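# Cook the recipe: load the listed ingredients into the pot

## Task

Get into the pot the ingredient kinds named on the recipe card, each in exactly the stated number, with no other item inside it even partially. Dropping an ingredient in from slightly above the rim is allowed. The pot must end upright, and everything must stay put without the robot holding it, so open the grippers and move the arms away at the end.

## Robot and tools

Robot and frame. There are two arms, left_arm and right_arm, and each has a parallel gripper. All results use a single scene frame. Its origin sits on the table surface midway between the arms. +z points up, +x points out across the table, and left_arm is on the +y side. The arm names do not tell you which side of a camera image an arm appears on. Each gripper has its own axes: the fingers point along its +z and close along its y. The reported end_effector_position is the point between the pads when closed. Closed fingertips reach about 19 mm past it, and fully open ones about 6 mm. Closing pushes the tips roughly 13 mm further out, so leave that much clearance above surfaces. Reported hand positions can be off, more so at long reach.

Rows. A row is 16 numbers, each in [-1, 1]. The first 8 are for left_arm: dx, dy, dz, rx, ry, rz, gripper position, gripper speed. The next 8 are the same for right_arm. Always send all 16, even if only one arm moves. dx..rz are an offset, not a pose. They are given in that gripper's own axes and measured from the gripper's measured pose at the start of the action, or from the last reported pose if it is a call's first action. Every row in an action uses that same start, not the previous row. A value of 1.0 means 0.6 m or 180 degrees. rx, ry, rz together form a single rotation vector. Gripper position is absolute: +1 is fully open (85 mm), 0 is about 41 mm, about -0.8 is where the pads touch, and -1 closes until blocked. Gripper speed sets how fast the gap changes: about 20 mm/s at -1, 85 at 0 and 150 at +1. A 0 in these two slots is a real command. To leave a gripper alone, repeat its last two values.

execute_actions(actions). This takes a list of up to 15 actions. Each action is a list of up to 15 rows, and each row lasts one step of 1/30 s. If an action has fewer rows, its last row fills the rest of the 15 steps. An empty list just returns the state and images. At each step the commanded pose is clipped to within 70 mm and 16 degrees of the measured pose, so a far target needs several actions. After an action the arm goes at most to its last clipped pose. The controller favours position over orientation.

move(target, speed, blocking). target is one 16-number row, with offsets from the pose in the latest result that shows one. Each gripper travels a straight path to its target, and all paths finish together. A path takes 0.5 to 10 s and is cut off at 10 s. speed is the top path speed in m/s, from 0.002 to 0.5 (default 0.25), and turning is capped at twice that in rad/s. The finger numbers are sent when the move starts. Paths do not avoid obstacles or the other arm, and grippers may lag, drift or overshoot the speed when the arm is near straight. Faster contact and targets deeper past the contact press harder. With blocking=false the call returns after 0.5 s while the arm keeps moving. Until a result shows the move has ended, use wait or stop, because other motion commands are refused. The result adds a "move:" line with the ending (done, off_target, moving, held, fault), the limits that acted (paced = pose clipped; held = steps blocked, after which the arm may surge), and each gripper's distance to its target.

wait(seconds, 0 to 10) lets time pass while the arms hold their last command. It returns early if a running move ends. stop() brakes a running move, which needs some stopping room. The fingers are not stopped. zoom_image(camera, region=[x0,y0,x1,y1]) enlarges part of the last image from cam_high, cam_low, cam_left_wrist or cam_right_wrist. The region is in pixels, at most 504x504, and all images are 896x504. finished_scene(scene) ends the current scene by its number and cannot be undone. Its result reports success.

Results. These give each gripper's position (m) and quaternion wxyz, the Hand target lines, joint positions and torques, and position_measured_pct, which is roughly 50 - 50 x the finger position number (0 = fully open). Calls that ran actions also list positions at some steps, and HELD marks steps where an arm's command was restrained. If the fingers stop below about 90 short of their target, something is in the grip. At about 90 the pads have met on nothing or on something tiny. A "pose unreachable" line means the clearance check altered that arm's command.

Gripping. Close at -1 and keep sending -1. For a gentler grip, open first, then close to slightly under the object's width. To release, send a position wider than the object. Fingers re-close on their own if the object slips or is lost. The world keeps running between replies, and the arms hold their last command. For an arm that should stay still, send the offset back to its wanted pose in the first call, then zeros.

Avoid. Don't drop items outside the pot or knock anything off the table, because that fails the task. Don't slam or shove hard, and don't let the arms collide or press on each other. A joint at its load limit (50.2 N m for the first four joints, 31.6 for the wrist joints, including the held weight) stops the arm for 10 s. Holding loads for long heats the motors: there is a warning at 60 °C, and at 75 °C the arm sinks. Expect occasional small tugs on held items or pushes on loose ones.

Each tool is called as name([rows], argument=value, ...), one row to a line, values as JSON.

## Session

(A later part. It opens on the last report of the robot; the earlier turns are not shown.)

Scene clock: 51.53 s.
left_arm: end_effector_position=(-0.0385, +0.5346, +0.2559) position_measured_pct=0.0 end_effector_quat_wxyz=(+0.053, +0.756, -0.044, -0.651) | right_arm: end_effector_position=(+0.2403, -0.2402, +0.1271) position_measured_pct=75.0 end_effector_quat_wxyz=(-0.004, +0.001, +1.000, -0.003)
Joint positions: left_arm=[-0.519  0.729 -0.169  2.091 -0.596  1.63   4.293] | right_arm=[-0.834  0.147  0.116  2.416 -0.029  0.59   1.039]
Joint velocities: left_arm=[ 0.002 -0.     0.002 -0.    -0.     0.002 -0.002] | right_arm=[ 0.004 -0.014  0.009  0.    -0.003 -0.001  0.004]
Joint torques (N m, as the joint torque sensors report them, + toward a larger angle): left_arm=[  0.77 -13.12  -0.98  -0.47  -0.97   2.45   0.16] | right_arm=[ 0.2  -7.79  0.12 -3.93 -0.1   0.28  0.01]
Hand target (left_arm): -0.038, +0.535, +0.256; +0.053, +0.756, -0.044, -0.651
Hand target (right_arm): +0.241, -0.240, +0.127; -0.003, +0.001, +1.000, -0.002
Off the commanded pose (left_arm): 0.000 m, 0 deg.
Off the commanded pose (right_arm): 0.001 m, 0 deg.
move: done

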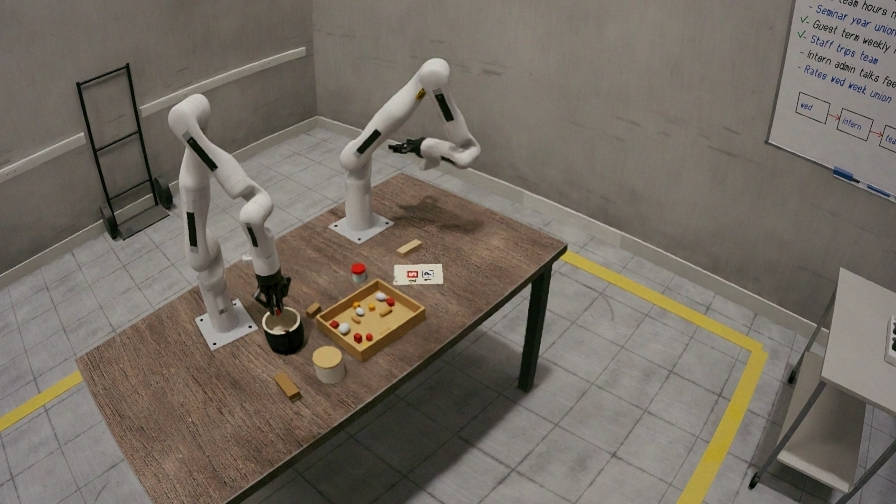

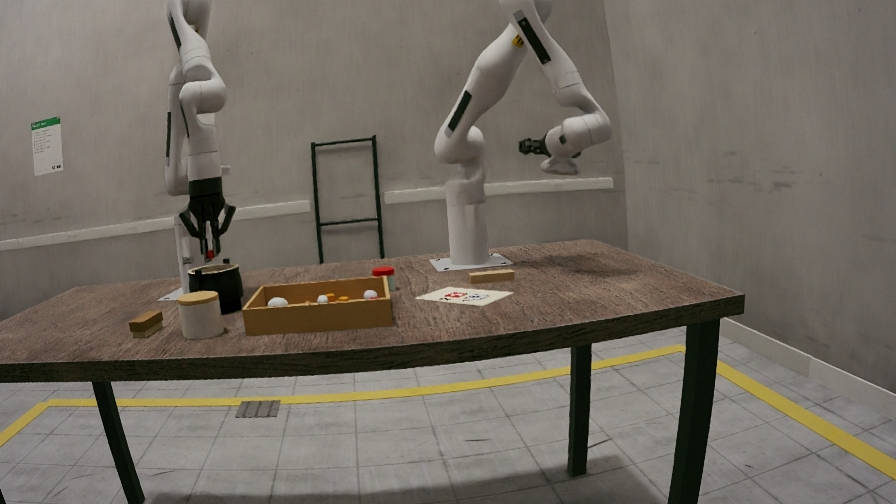

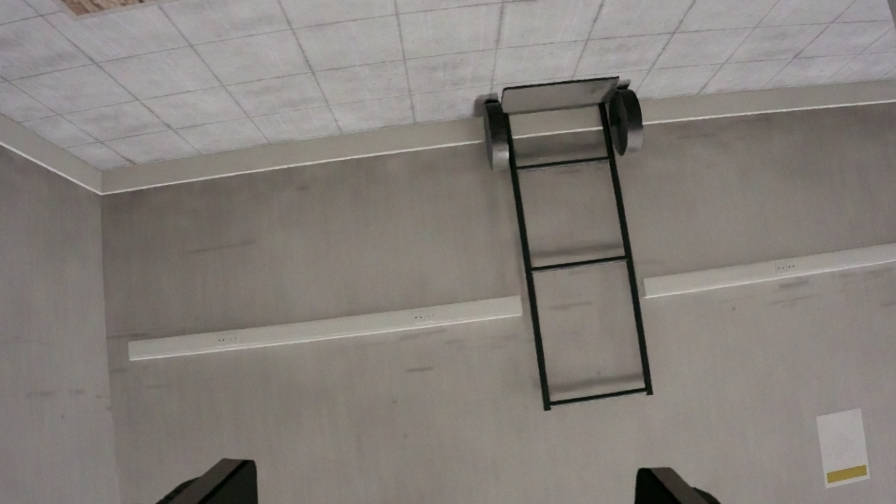

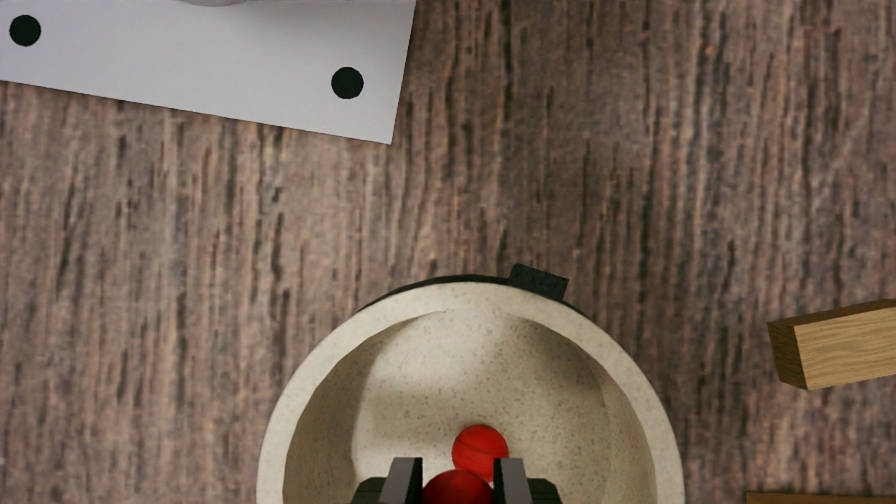

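execute_actions([
  [[0,0,0,0,0,0,1,0,0.008,-0.004,0.01,0,0,0,-0.6,0],[0,0,0,0,0,0,1,0,0.016,-0.008,0.02,0,0,0,-0.6,0]],
  [[0,0,0,0,0,0,1,0,0,0,0,0,0,0,-0.25,0],[0,0,0,0,0,0,1,0,0,0,0,0,0,0,-0.25,0],[0,0,0,0,0,0,1,0,0,0,0,0,0,0,-0.25,0],[0,0,0,0,0,0,1,0,0,0,0,0,0,0,-0.25,0],[0,0,0,0,0,0,1,0,0,0,0,0,0,0,-0.25,0],[0,0,0,0,0,0,1,0,0,0,-0.01,0,0,0,-0.25,0],[0,0,0,0,0,0,1,0,0,0,-0.02,0,0,0,-0.25,0],[0,0,0,0,0,0,1,0,0,0,-0.03,0,0,0,-0.25,0],[0,0,0,0,0,0,1,0,0,0,-0.04,0,0,0,-0.25,0]],
])

move(target=[0,0,0,0,0,0,1,0,-0.151,0.403,0.095,0,0,0,-0.25,0], speed=0.3)

Scene clock: 59.20 s.
left_arm: end_effector_position=(-0.0385, +0.5346, +0.2559) position_measured_pct=0.0 end_effector_quat_wxyz=(+0.053, +0.756, -0.044, -0.651) | right_arm: end_effector_position=(+0.2303, -0.2455, +0.1384) position_measured_pct=62.3 end_effector_quat_wxyz=(-0.005, +0.001, +1.000, -0.004)
Joint positions: left_arm=[-0.519  0.729 -0.169  2.091 -0.596  1.63   4.293] | right_arm=[-0.843  0.092  0.116  2.422 -0.016  0.642  1.019]
Joint velocities: left_arm=[-0.     0.    -0.002  0.     0.     0.    -0.003] | right_arm=[ 0.    -0.029 -0.006 -0.01   0.003  0.016 -0.006]
Joint torques (N m, as the joint torque sensors report them, + toward a larger angle): left_arm=[  0.8  -13.15  -0.96  -0.33  -0.64   2.49   0.14] | right_arm=[ 0.06 -7.03  0.09 -4.66  0.12  0.19 -0.05]
Hand target (left_arm): -0.038, +0.535, +0.256; +0.053, +0.756, -0.044, -0.651
Hand target (right_arm): +0.231, -0.245, +0.139; -0.004, +0.001, +1.000, -0.003
Off the commanded pose (left_arm): 0.000 m, 0 deg.
Off the commanded pose (right_arm): 0.001 m, 0 deg.
Step readings (end_effector_position; steps 1 to 15: 1st action; 16 to 30: 2nd action):
0: left_arm (-0.0385, +0.5346, +0.2559) | right_arm (+0.2406, -0.2403, +0.1275)
1: left_arm (-0.0385, +0.5346, +0.2559) | right_arm (+0.2404, -0.2404, +0.1272)
2: left_arm (-0.0385, +0.5346, +0.2559) | right_arm (+0.2393, -0.2409, +0.1257)
4: left_arm (-0.0385, +0.5346, +0.2559) | right_arm (+0.2339, -0.2436, +0.1198)
8: left_arm (-0.0385, +0.5346, +0.2559) | right_arm (+0.2310, -0.2449, +0.1156)
15: left_arm (-0.0385, +0.5346, +0.2559) | right_arm (+0.2307, -0.2451, +0.1152)
16: left_arm (-0.0385, +0.5346, +0.2559) | right_arm (+0.2307, -0.2451, +0.1152)
17: left_arm (-0.0385, +0.5346, +0.2559) | right_arm (+0.2307, -0.2451, +0.1153)
19: left_arm (-0.0385, +0.5346, +0.2559) | right_arm (+0.2307, -0.2451, +0.1152)
23: left_arm (-0.0385, +0.5346, +0.2559) | right_arm (+0.2315, -0.2442, +0.1214)
30: end_effector_position above

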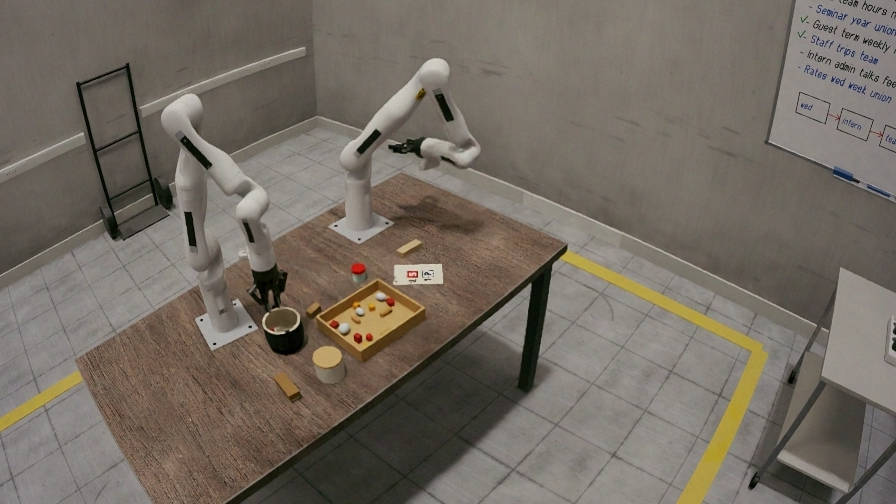

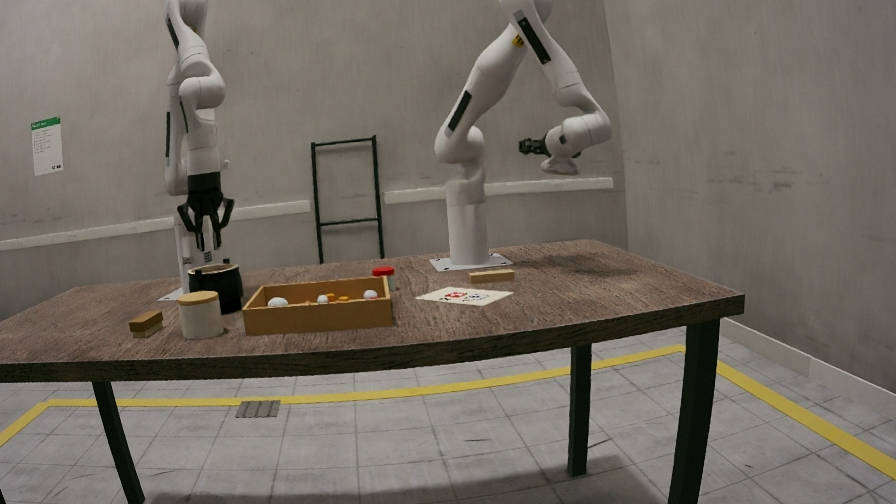

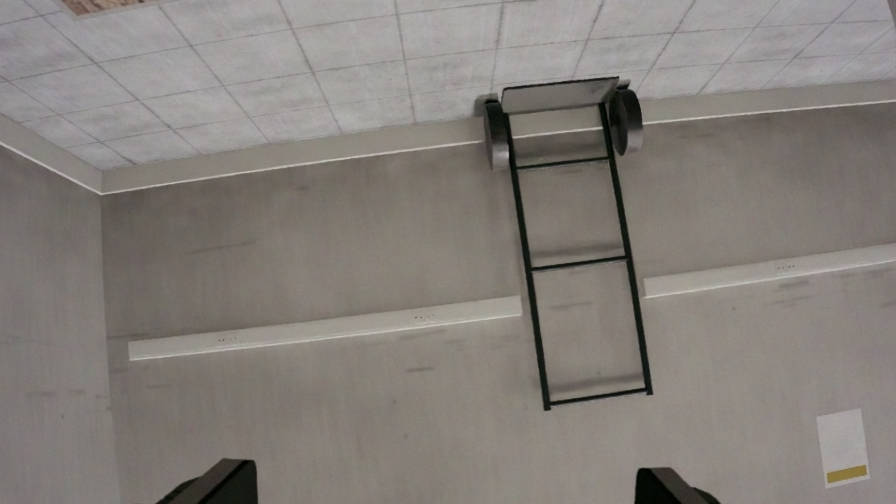

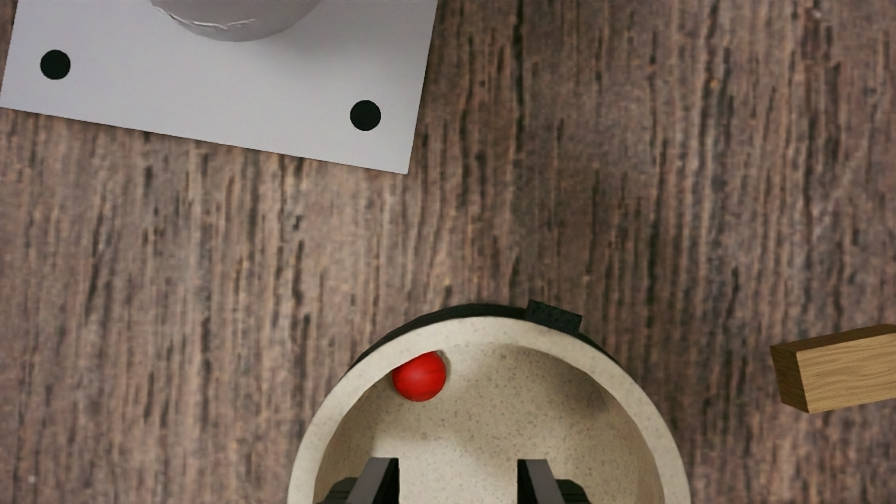

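Scene clock: 60.67 s.
left_arm: end_effector_position=(-0.0385, +0.5346, +0.2559) position_measured_pct=0.0 end_effector_quat_wxyz=(+0.053, +0.756, -0.044, -0.651) | right_arm: end_effector_position=(+0.3197, -0.0040, +0.0787) position_measured_pct=62.3 end_effector_quat_wxyz=(-0.005, +0.001, +1.000, -0.004)
Joint positions: left_arm=[-0.519  0.729 -0.169  2.091 -0.596  1.63   4.293] | right_arm=[-1.11   0.617  0.038  1.815 -0.038  0.723  0.682]
Joint velocities: left_arm=[ 0.     0.     0.002 -0.001  0.001  0.001 -0.001] | right_arm=[-0.001  0.006 -0.    -0.     0.001  0.    -0.001]
Joint torques (N m, as the joint torque sensors report them, + toward a larger angle): left_arm=[  0.63 -13.01  -0.95  -0.51  -0.87   2.36   0.23] | right_arm=[  0.28 -17.25   0.41  -5.18  -0.12   0.34  -0.1 ]
Hand target (left_arm): -0.038, +0.535, +0.256; +0.053, +0.756, -0.044, -0.651
Hand target (right_arm): +0.320, -0.004, +0.078; -0.005, +0.001, +1.000, -0.004
Off the commanded pose (left_arm): 0.000 m, 0 deg.
Off the commanded pose (right_arm): 0.001 m, 0 deg.
move: done

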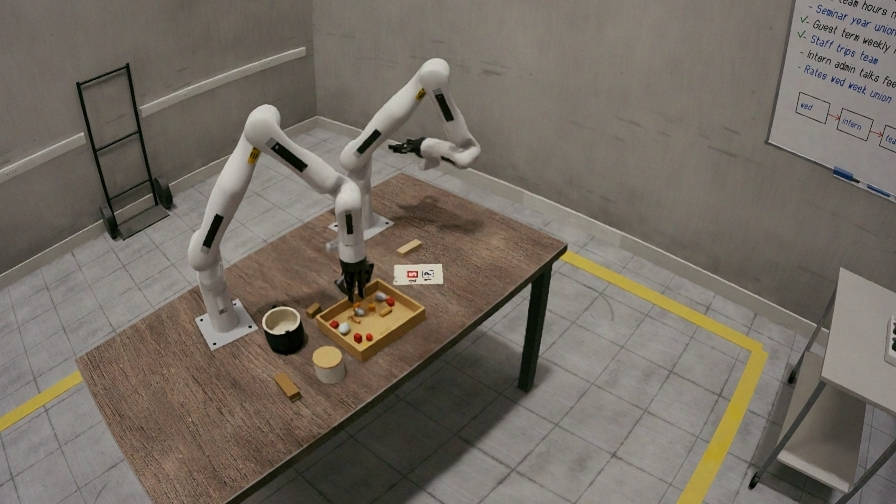

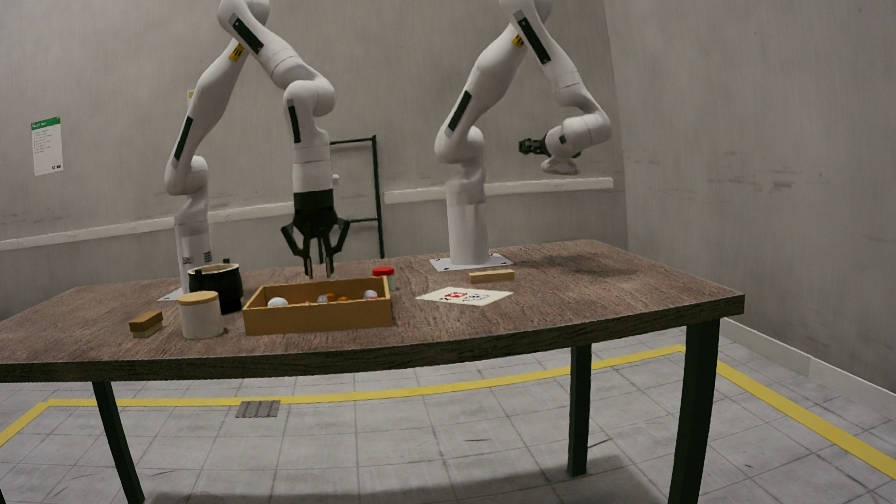

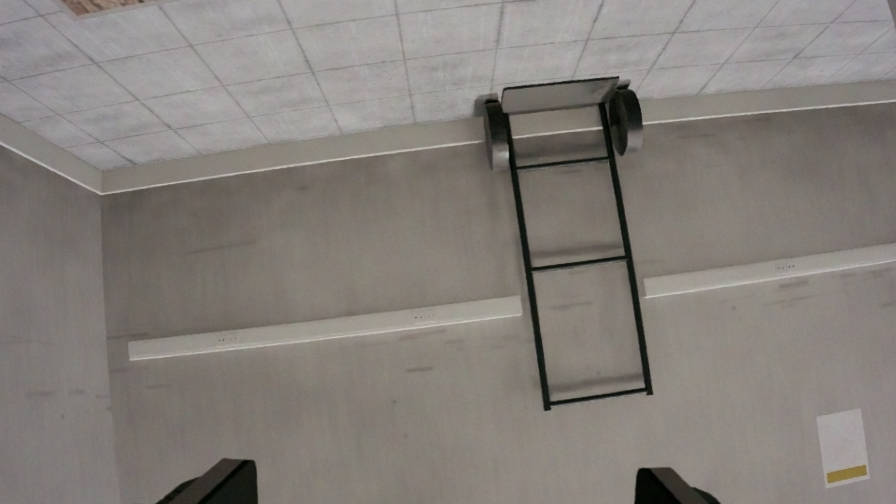

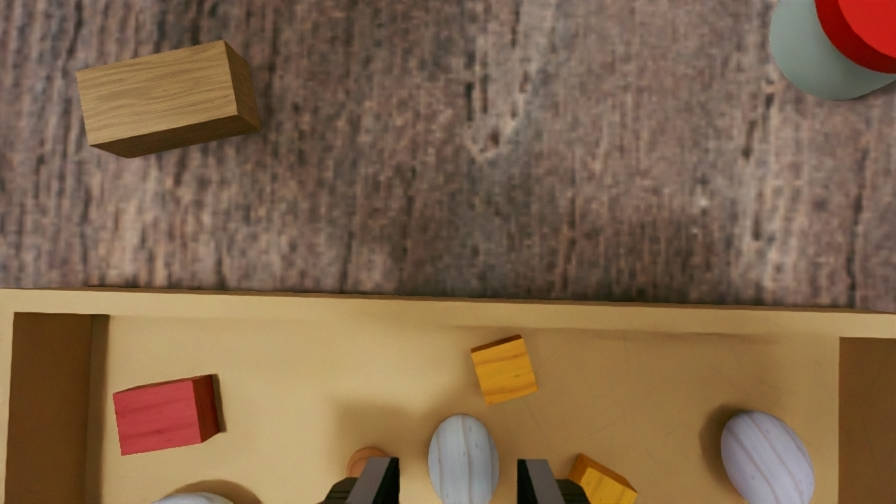

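move(target=[0,0,0,0,0,0,1,0,-0.003,0.0035,0.081,0,0,0,-0.25,0], speed=0.07)

execute_actions([
  [[0,0,0,0,0,0,1,0,0,0,0,0,0,0,-0.58,0]],
])

move(target=[0,0,0,0,0,0,1,0,0,-0.02,-0.19,0,0,0,-0.58,0])

Scene clock: 63.90 s.
left_arm: end_effector_position=(-0.0385, +0.5346, +0.2559) position_measured_pct=0.0 end_effector_quat_wxyz=(+0.053, +0.756, -0.044, -0.651) | right_arm: end_effector_position=(+0.3212, -0.0022, +0.0303) position_measured_pct=62.3 end_effector_quat_wxyz=(-0.005, +0.001, +1.000, -0.004)
Joint positions: left_arm=[-0.519  0.729 -0.169  2.091 -0.596  1.63   4.293] | right_arm=[-1.105  0.715  0.031  1.838 -0.041  0.602  0.685]
Joint velocities: left_arm=[ 0.002 -0.     0.001 -0.001 -0.     0.001 -0.002] | right_arm=[0.    0.006 0.001 0.001 0.    0.    0.   ]
Joint torques (N m, as the joint torque sensors report them, + toward a larger angle): left_arm=[  0.58 -13.17  -0.98  -0.42  -0.83   2.58   0.15] | right_arm=[  0.09 -17.48   0.49  -4.25   0.     0.34  -0.09]
Hand target (left_arm): -0.038, +0.535, +0.256; +0.053, +0.756, -0.044, -0.651
Hand target (right_arm): +0.321, -0.002, +0.030; -0.005, +0.001, +1.000, -0.004
Off the commanded pose (left_arm): 0.000 m, 0 deg.
Off the commanded pose (right_arm): 0.000 m, 0 deg.
move: done

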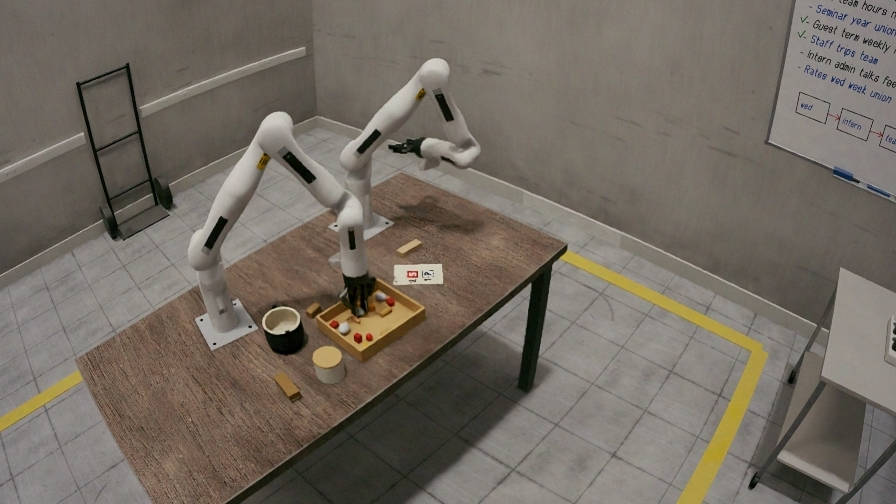

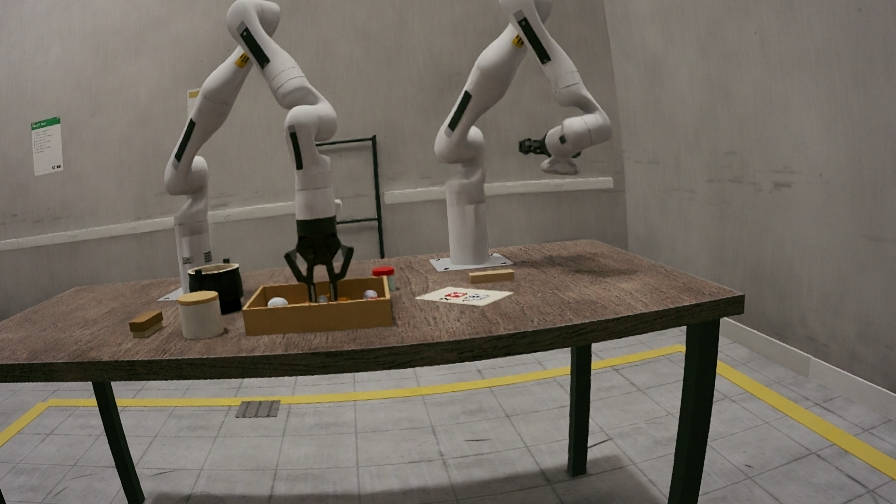

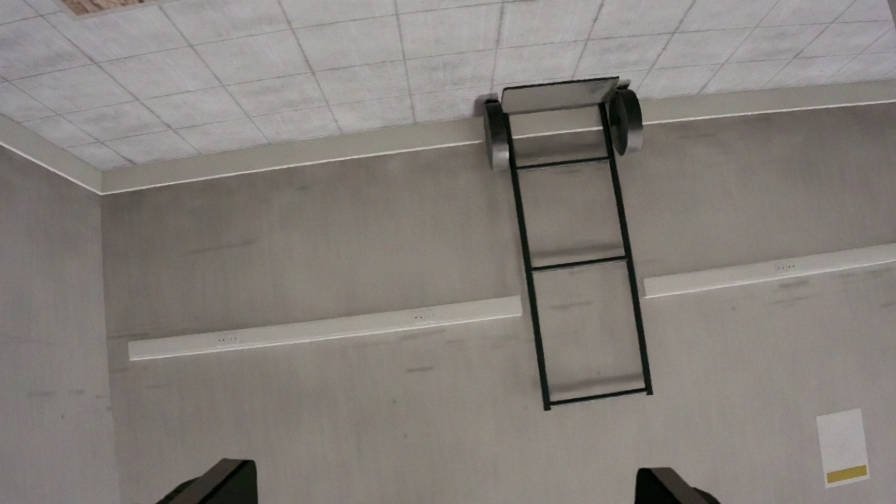

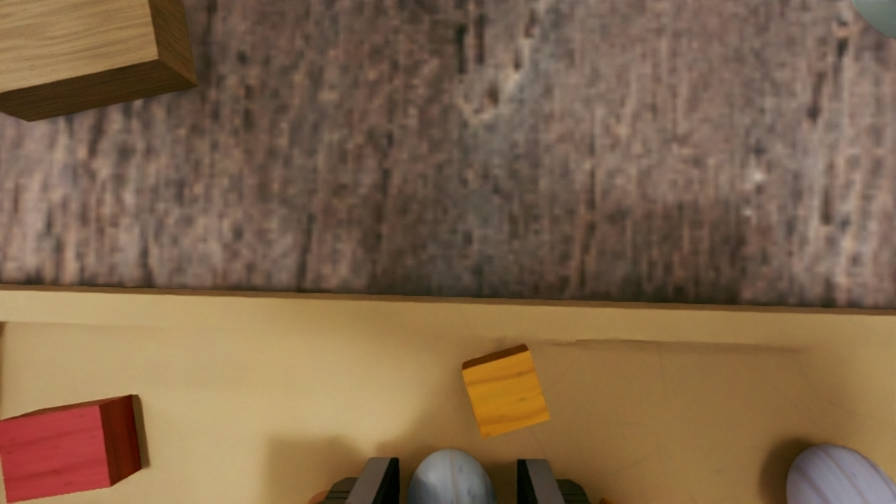

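Scene clock: 64.40 s.
left_arm: end_effector_position=(-0.0385, +0.5346, +0.2559) position_measured_pct=0.0 end_effector_quat_wxyz=(+0.053, +0.756, -0.044, -0.651) | right_arm: end_effector_position=(+0.3213, -0.0021, +0.0307) position_measured_pct=73.0 end_effector_quat_wxyz=(-0.005, +0.001, +1.000, -0.004)
Joint positions: left_arm=[-0.519  0.729 -0.169  2.091 -0.596  1.63   4.293] | right_arm=[-1.105  0.714  0.031  1.838 -0.041  0.602  0.685]
Joint velocities: left_arm=[-0.001  0.     0.001  0.001  0.001 -0.001 -0.002] | right_arm=[-0.    -0.     0.001  0.001  0.     0.    -0.001]
Joint torques (N m, as the joint torque sensors report them, + toward a larger angle): left_arm=[  0.62 -13.03  -1.04  -0.78  -0.78   2.4    0.17] | right_arm=[  0.06 -17.09   0.28  -4.3    0.01   0.19  -0.11]
Hand target (left_arm): -0.038, +0.535, +0.256; +0.053, +0.756, -0.044, -0.651
Hand target (right_arm): +0.321, -0.002, +0.030; -0.005, +0.001, +1.000, -0.004
Off the commanded pose (left_arm): 0.000 m, 0 deg.
Off the commanded pose (right_arm): 0.000 m, 0 deg.
Step readings (end_effector_position):
0: left_arm (-0.0385, +0.5346, +0.2559) | right_arm (+0.3212, -0.0022, +0.0303)
1: left_arm (-0.0385, +0.5346, +0.2559) | right_arm (+0.3212, -0.0022, +0.0303)
2: left_arm (-0.0385, +0.5346, +0.2559) | right_arm (+0.3212, -0.0021, +0.0304)
4: left_arm (-0.0385, +0.5346, +0.2559) | right_arm (+0.3212, -0.0021, +0.0303)
8: left_arm (-0.0385, +0.5346, +0.2559) | right_arm (+0.3213, -0.0021, +0.0307)
15: end_effector_position above

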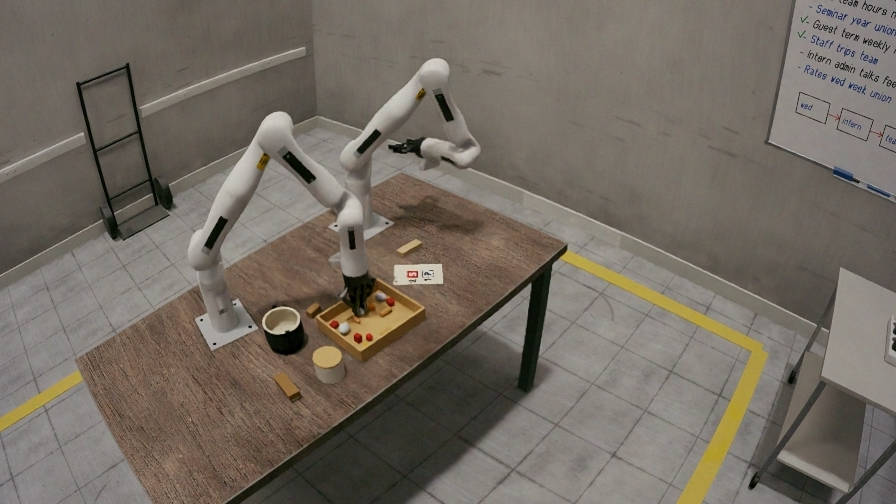

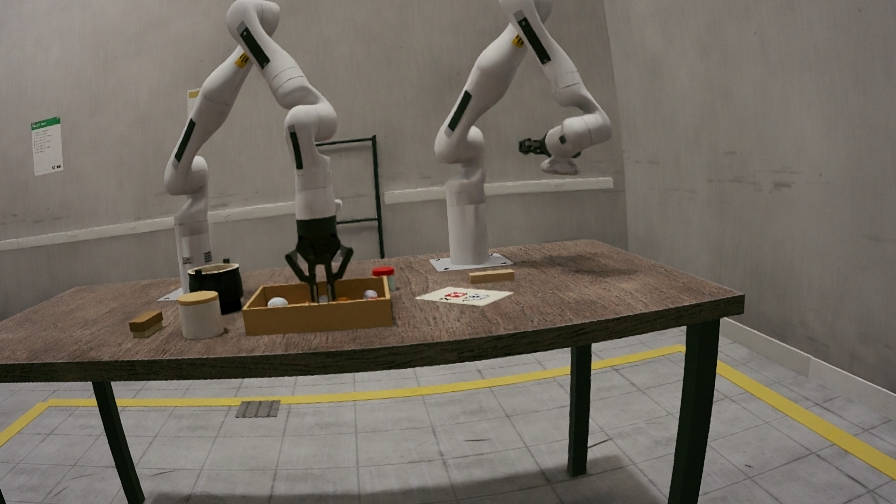

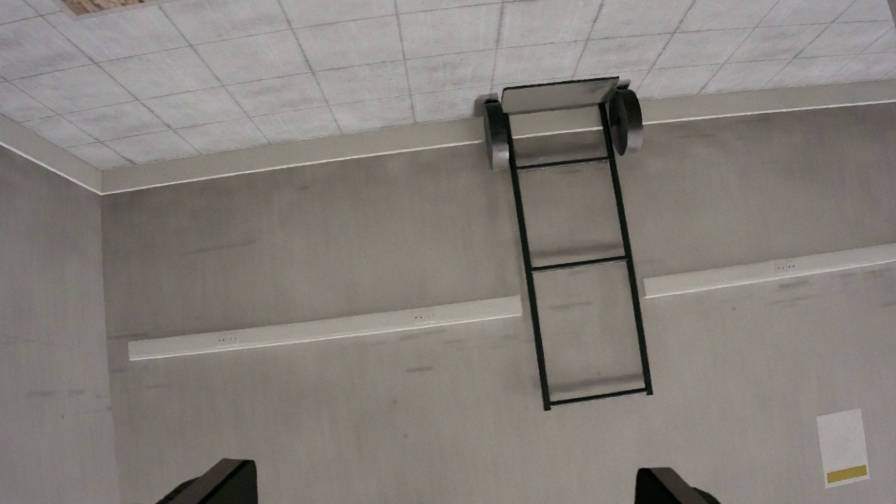

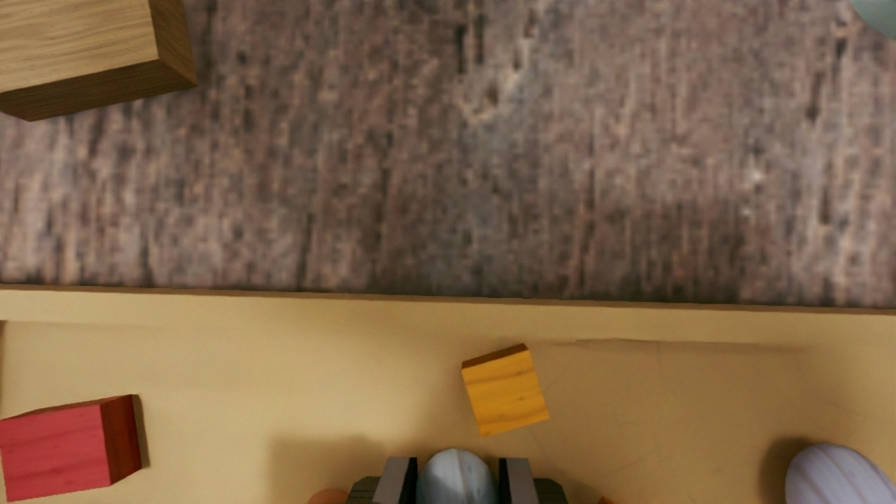

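Scene clock: 65.30 s.
left_arm: end_effector_position=(-0.0385, +0.5346, +0.2559) position_measured_pct=0.0 end_effector_quat_wxyz=(+0.053, +0.756, -0.044, -0.651) | right_arm: end_effector_position=(+0.3221, -0.0133, +0.1446) position_measured_pct=73.0 end_effector_quat_wxyz=(-0.005, +0.001, +1.000, -0.004)
Joint positions: left_arm=[-0.519  0.729 -0.169  2.091 -0.596  1.63   4.293] | right_arm=[-1.1    0.495  0.046  1.764 -0.032  0.895  0.695]
Joint velocities: left_arm=[ 0.     0.    -0.002  0.    -0.001 -0.001  0.001] | right_arm=[-0.    -0.006  0.     0.001 -0.     0.    -0.001]
Joint torques (N m, as the joint torque sensors report them, + toward a larger angle): left_arm=[  0.64 -12.98  -0.82  -0.25  -0.8    2.4    0.11] | right_arm=[  0.16 -16.03   0.32  -6.23  -0.03   0.28  -0.14]
Hand target (left_arm): -0.038, +0.535, +0.256; +0.053, +0.756, -0.044, -0.651
Hand target (right_arm): +0.322, -0.013, +0.145; -0.005, +0.001, +1.000, -0.004
Off the commanded pose (left_arm): 0.000 m, 0 deg.
Off the commanded pose (right_arm): 0.000 m, 0 deg.
move: done

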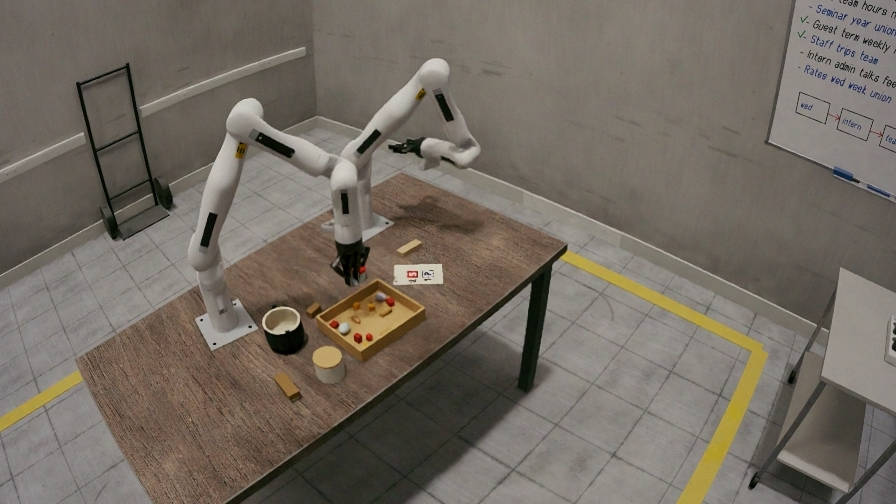

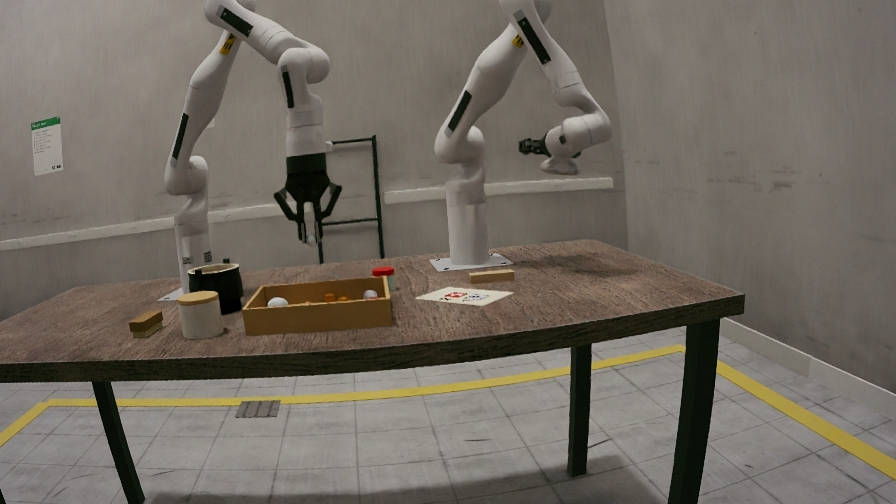

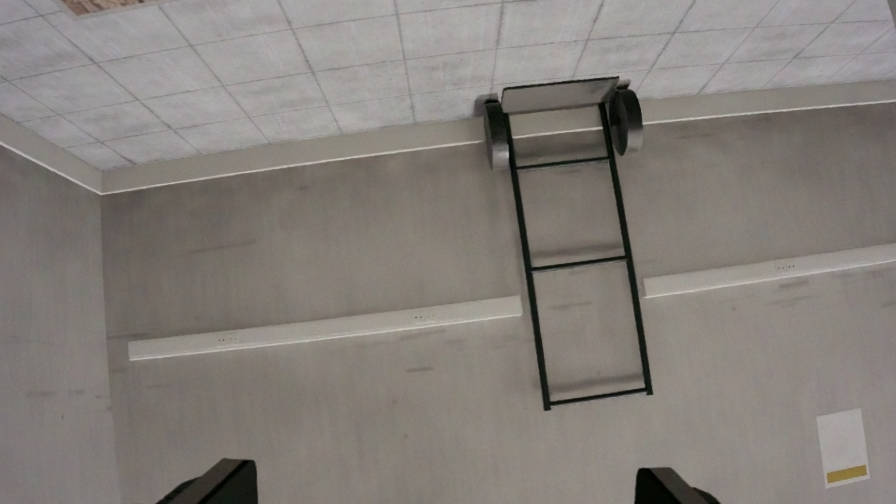

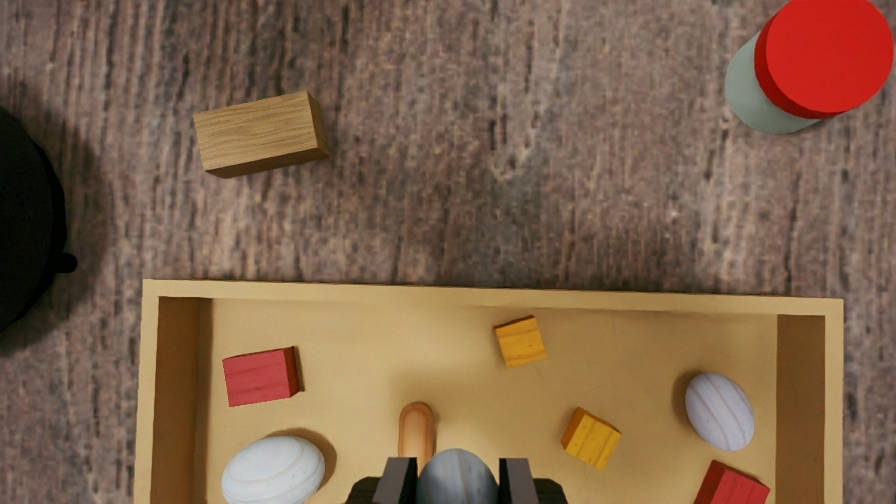

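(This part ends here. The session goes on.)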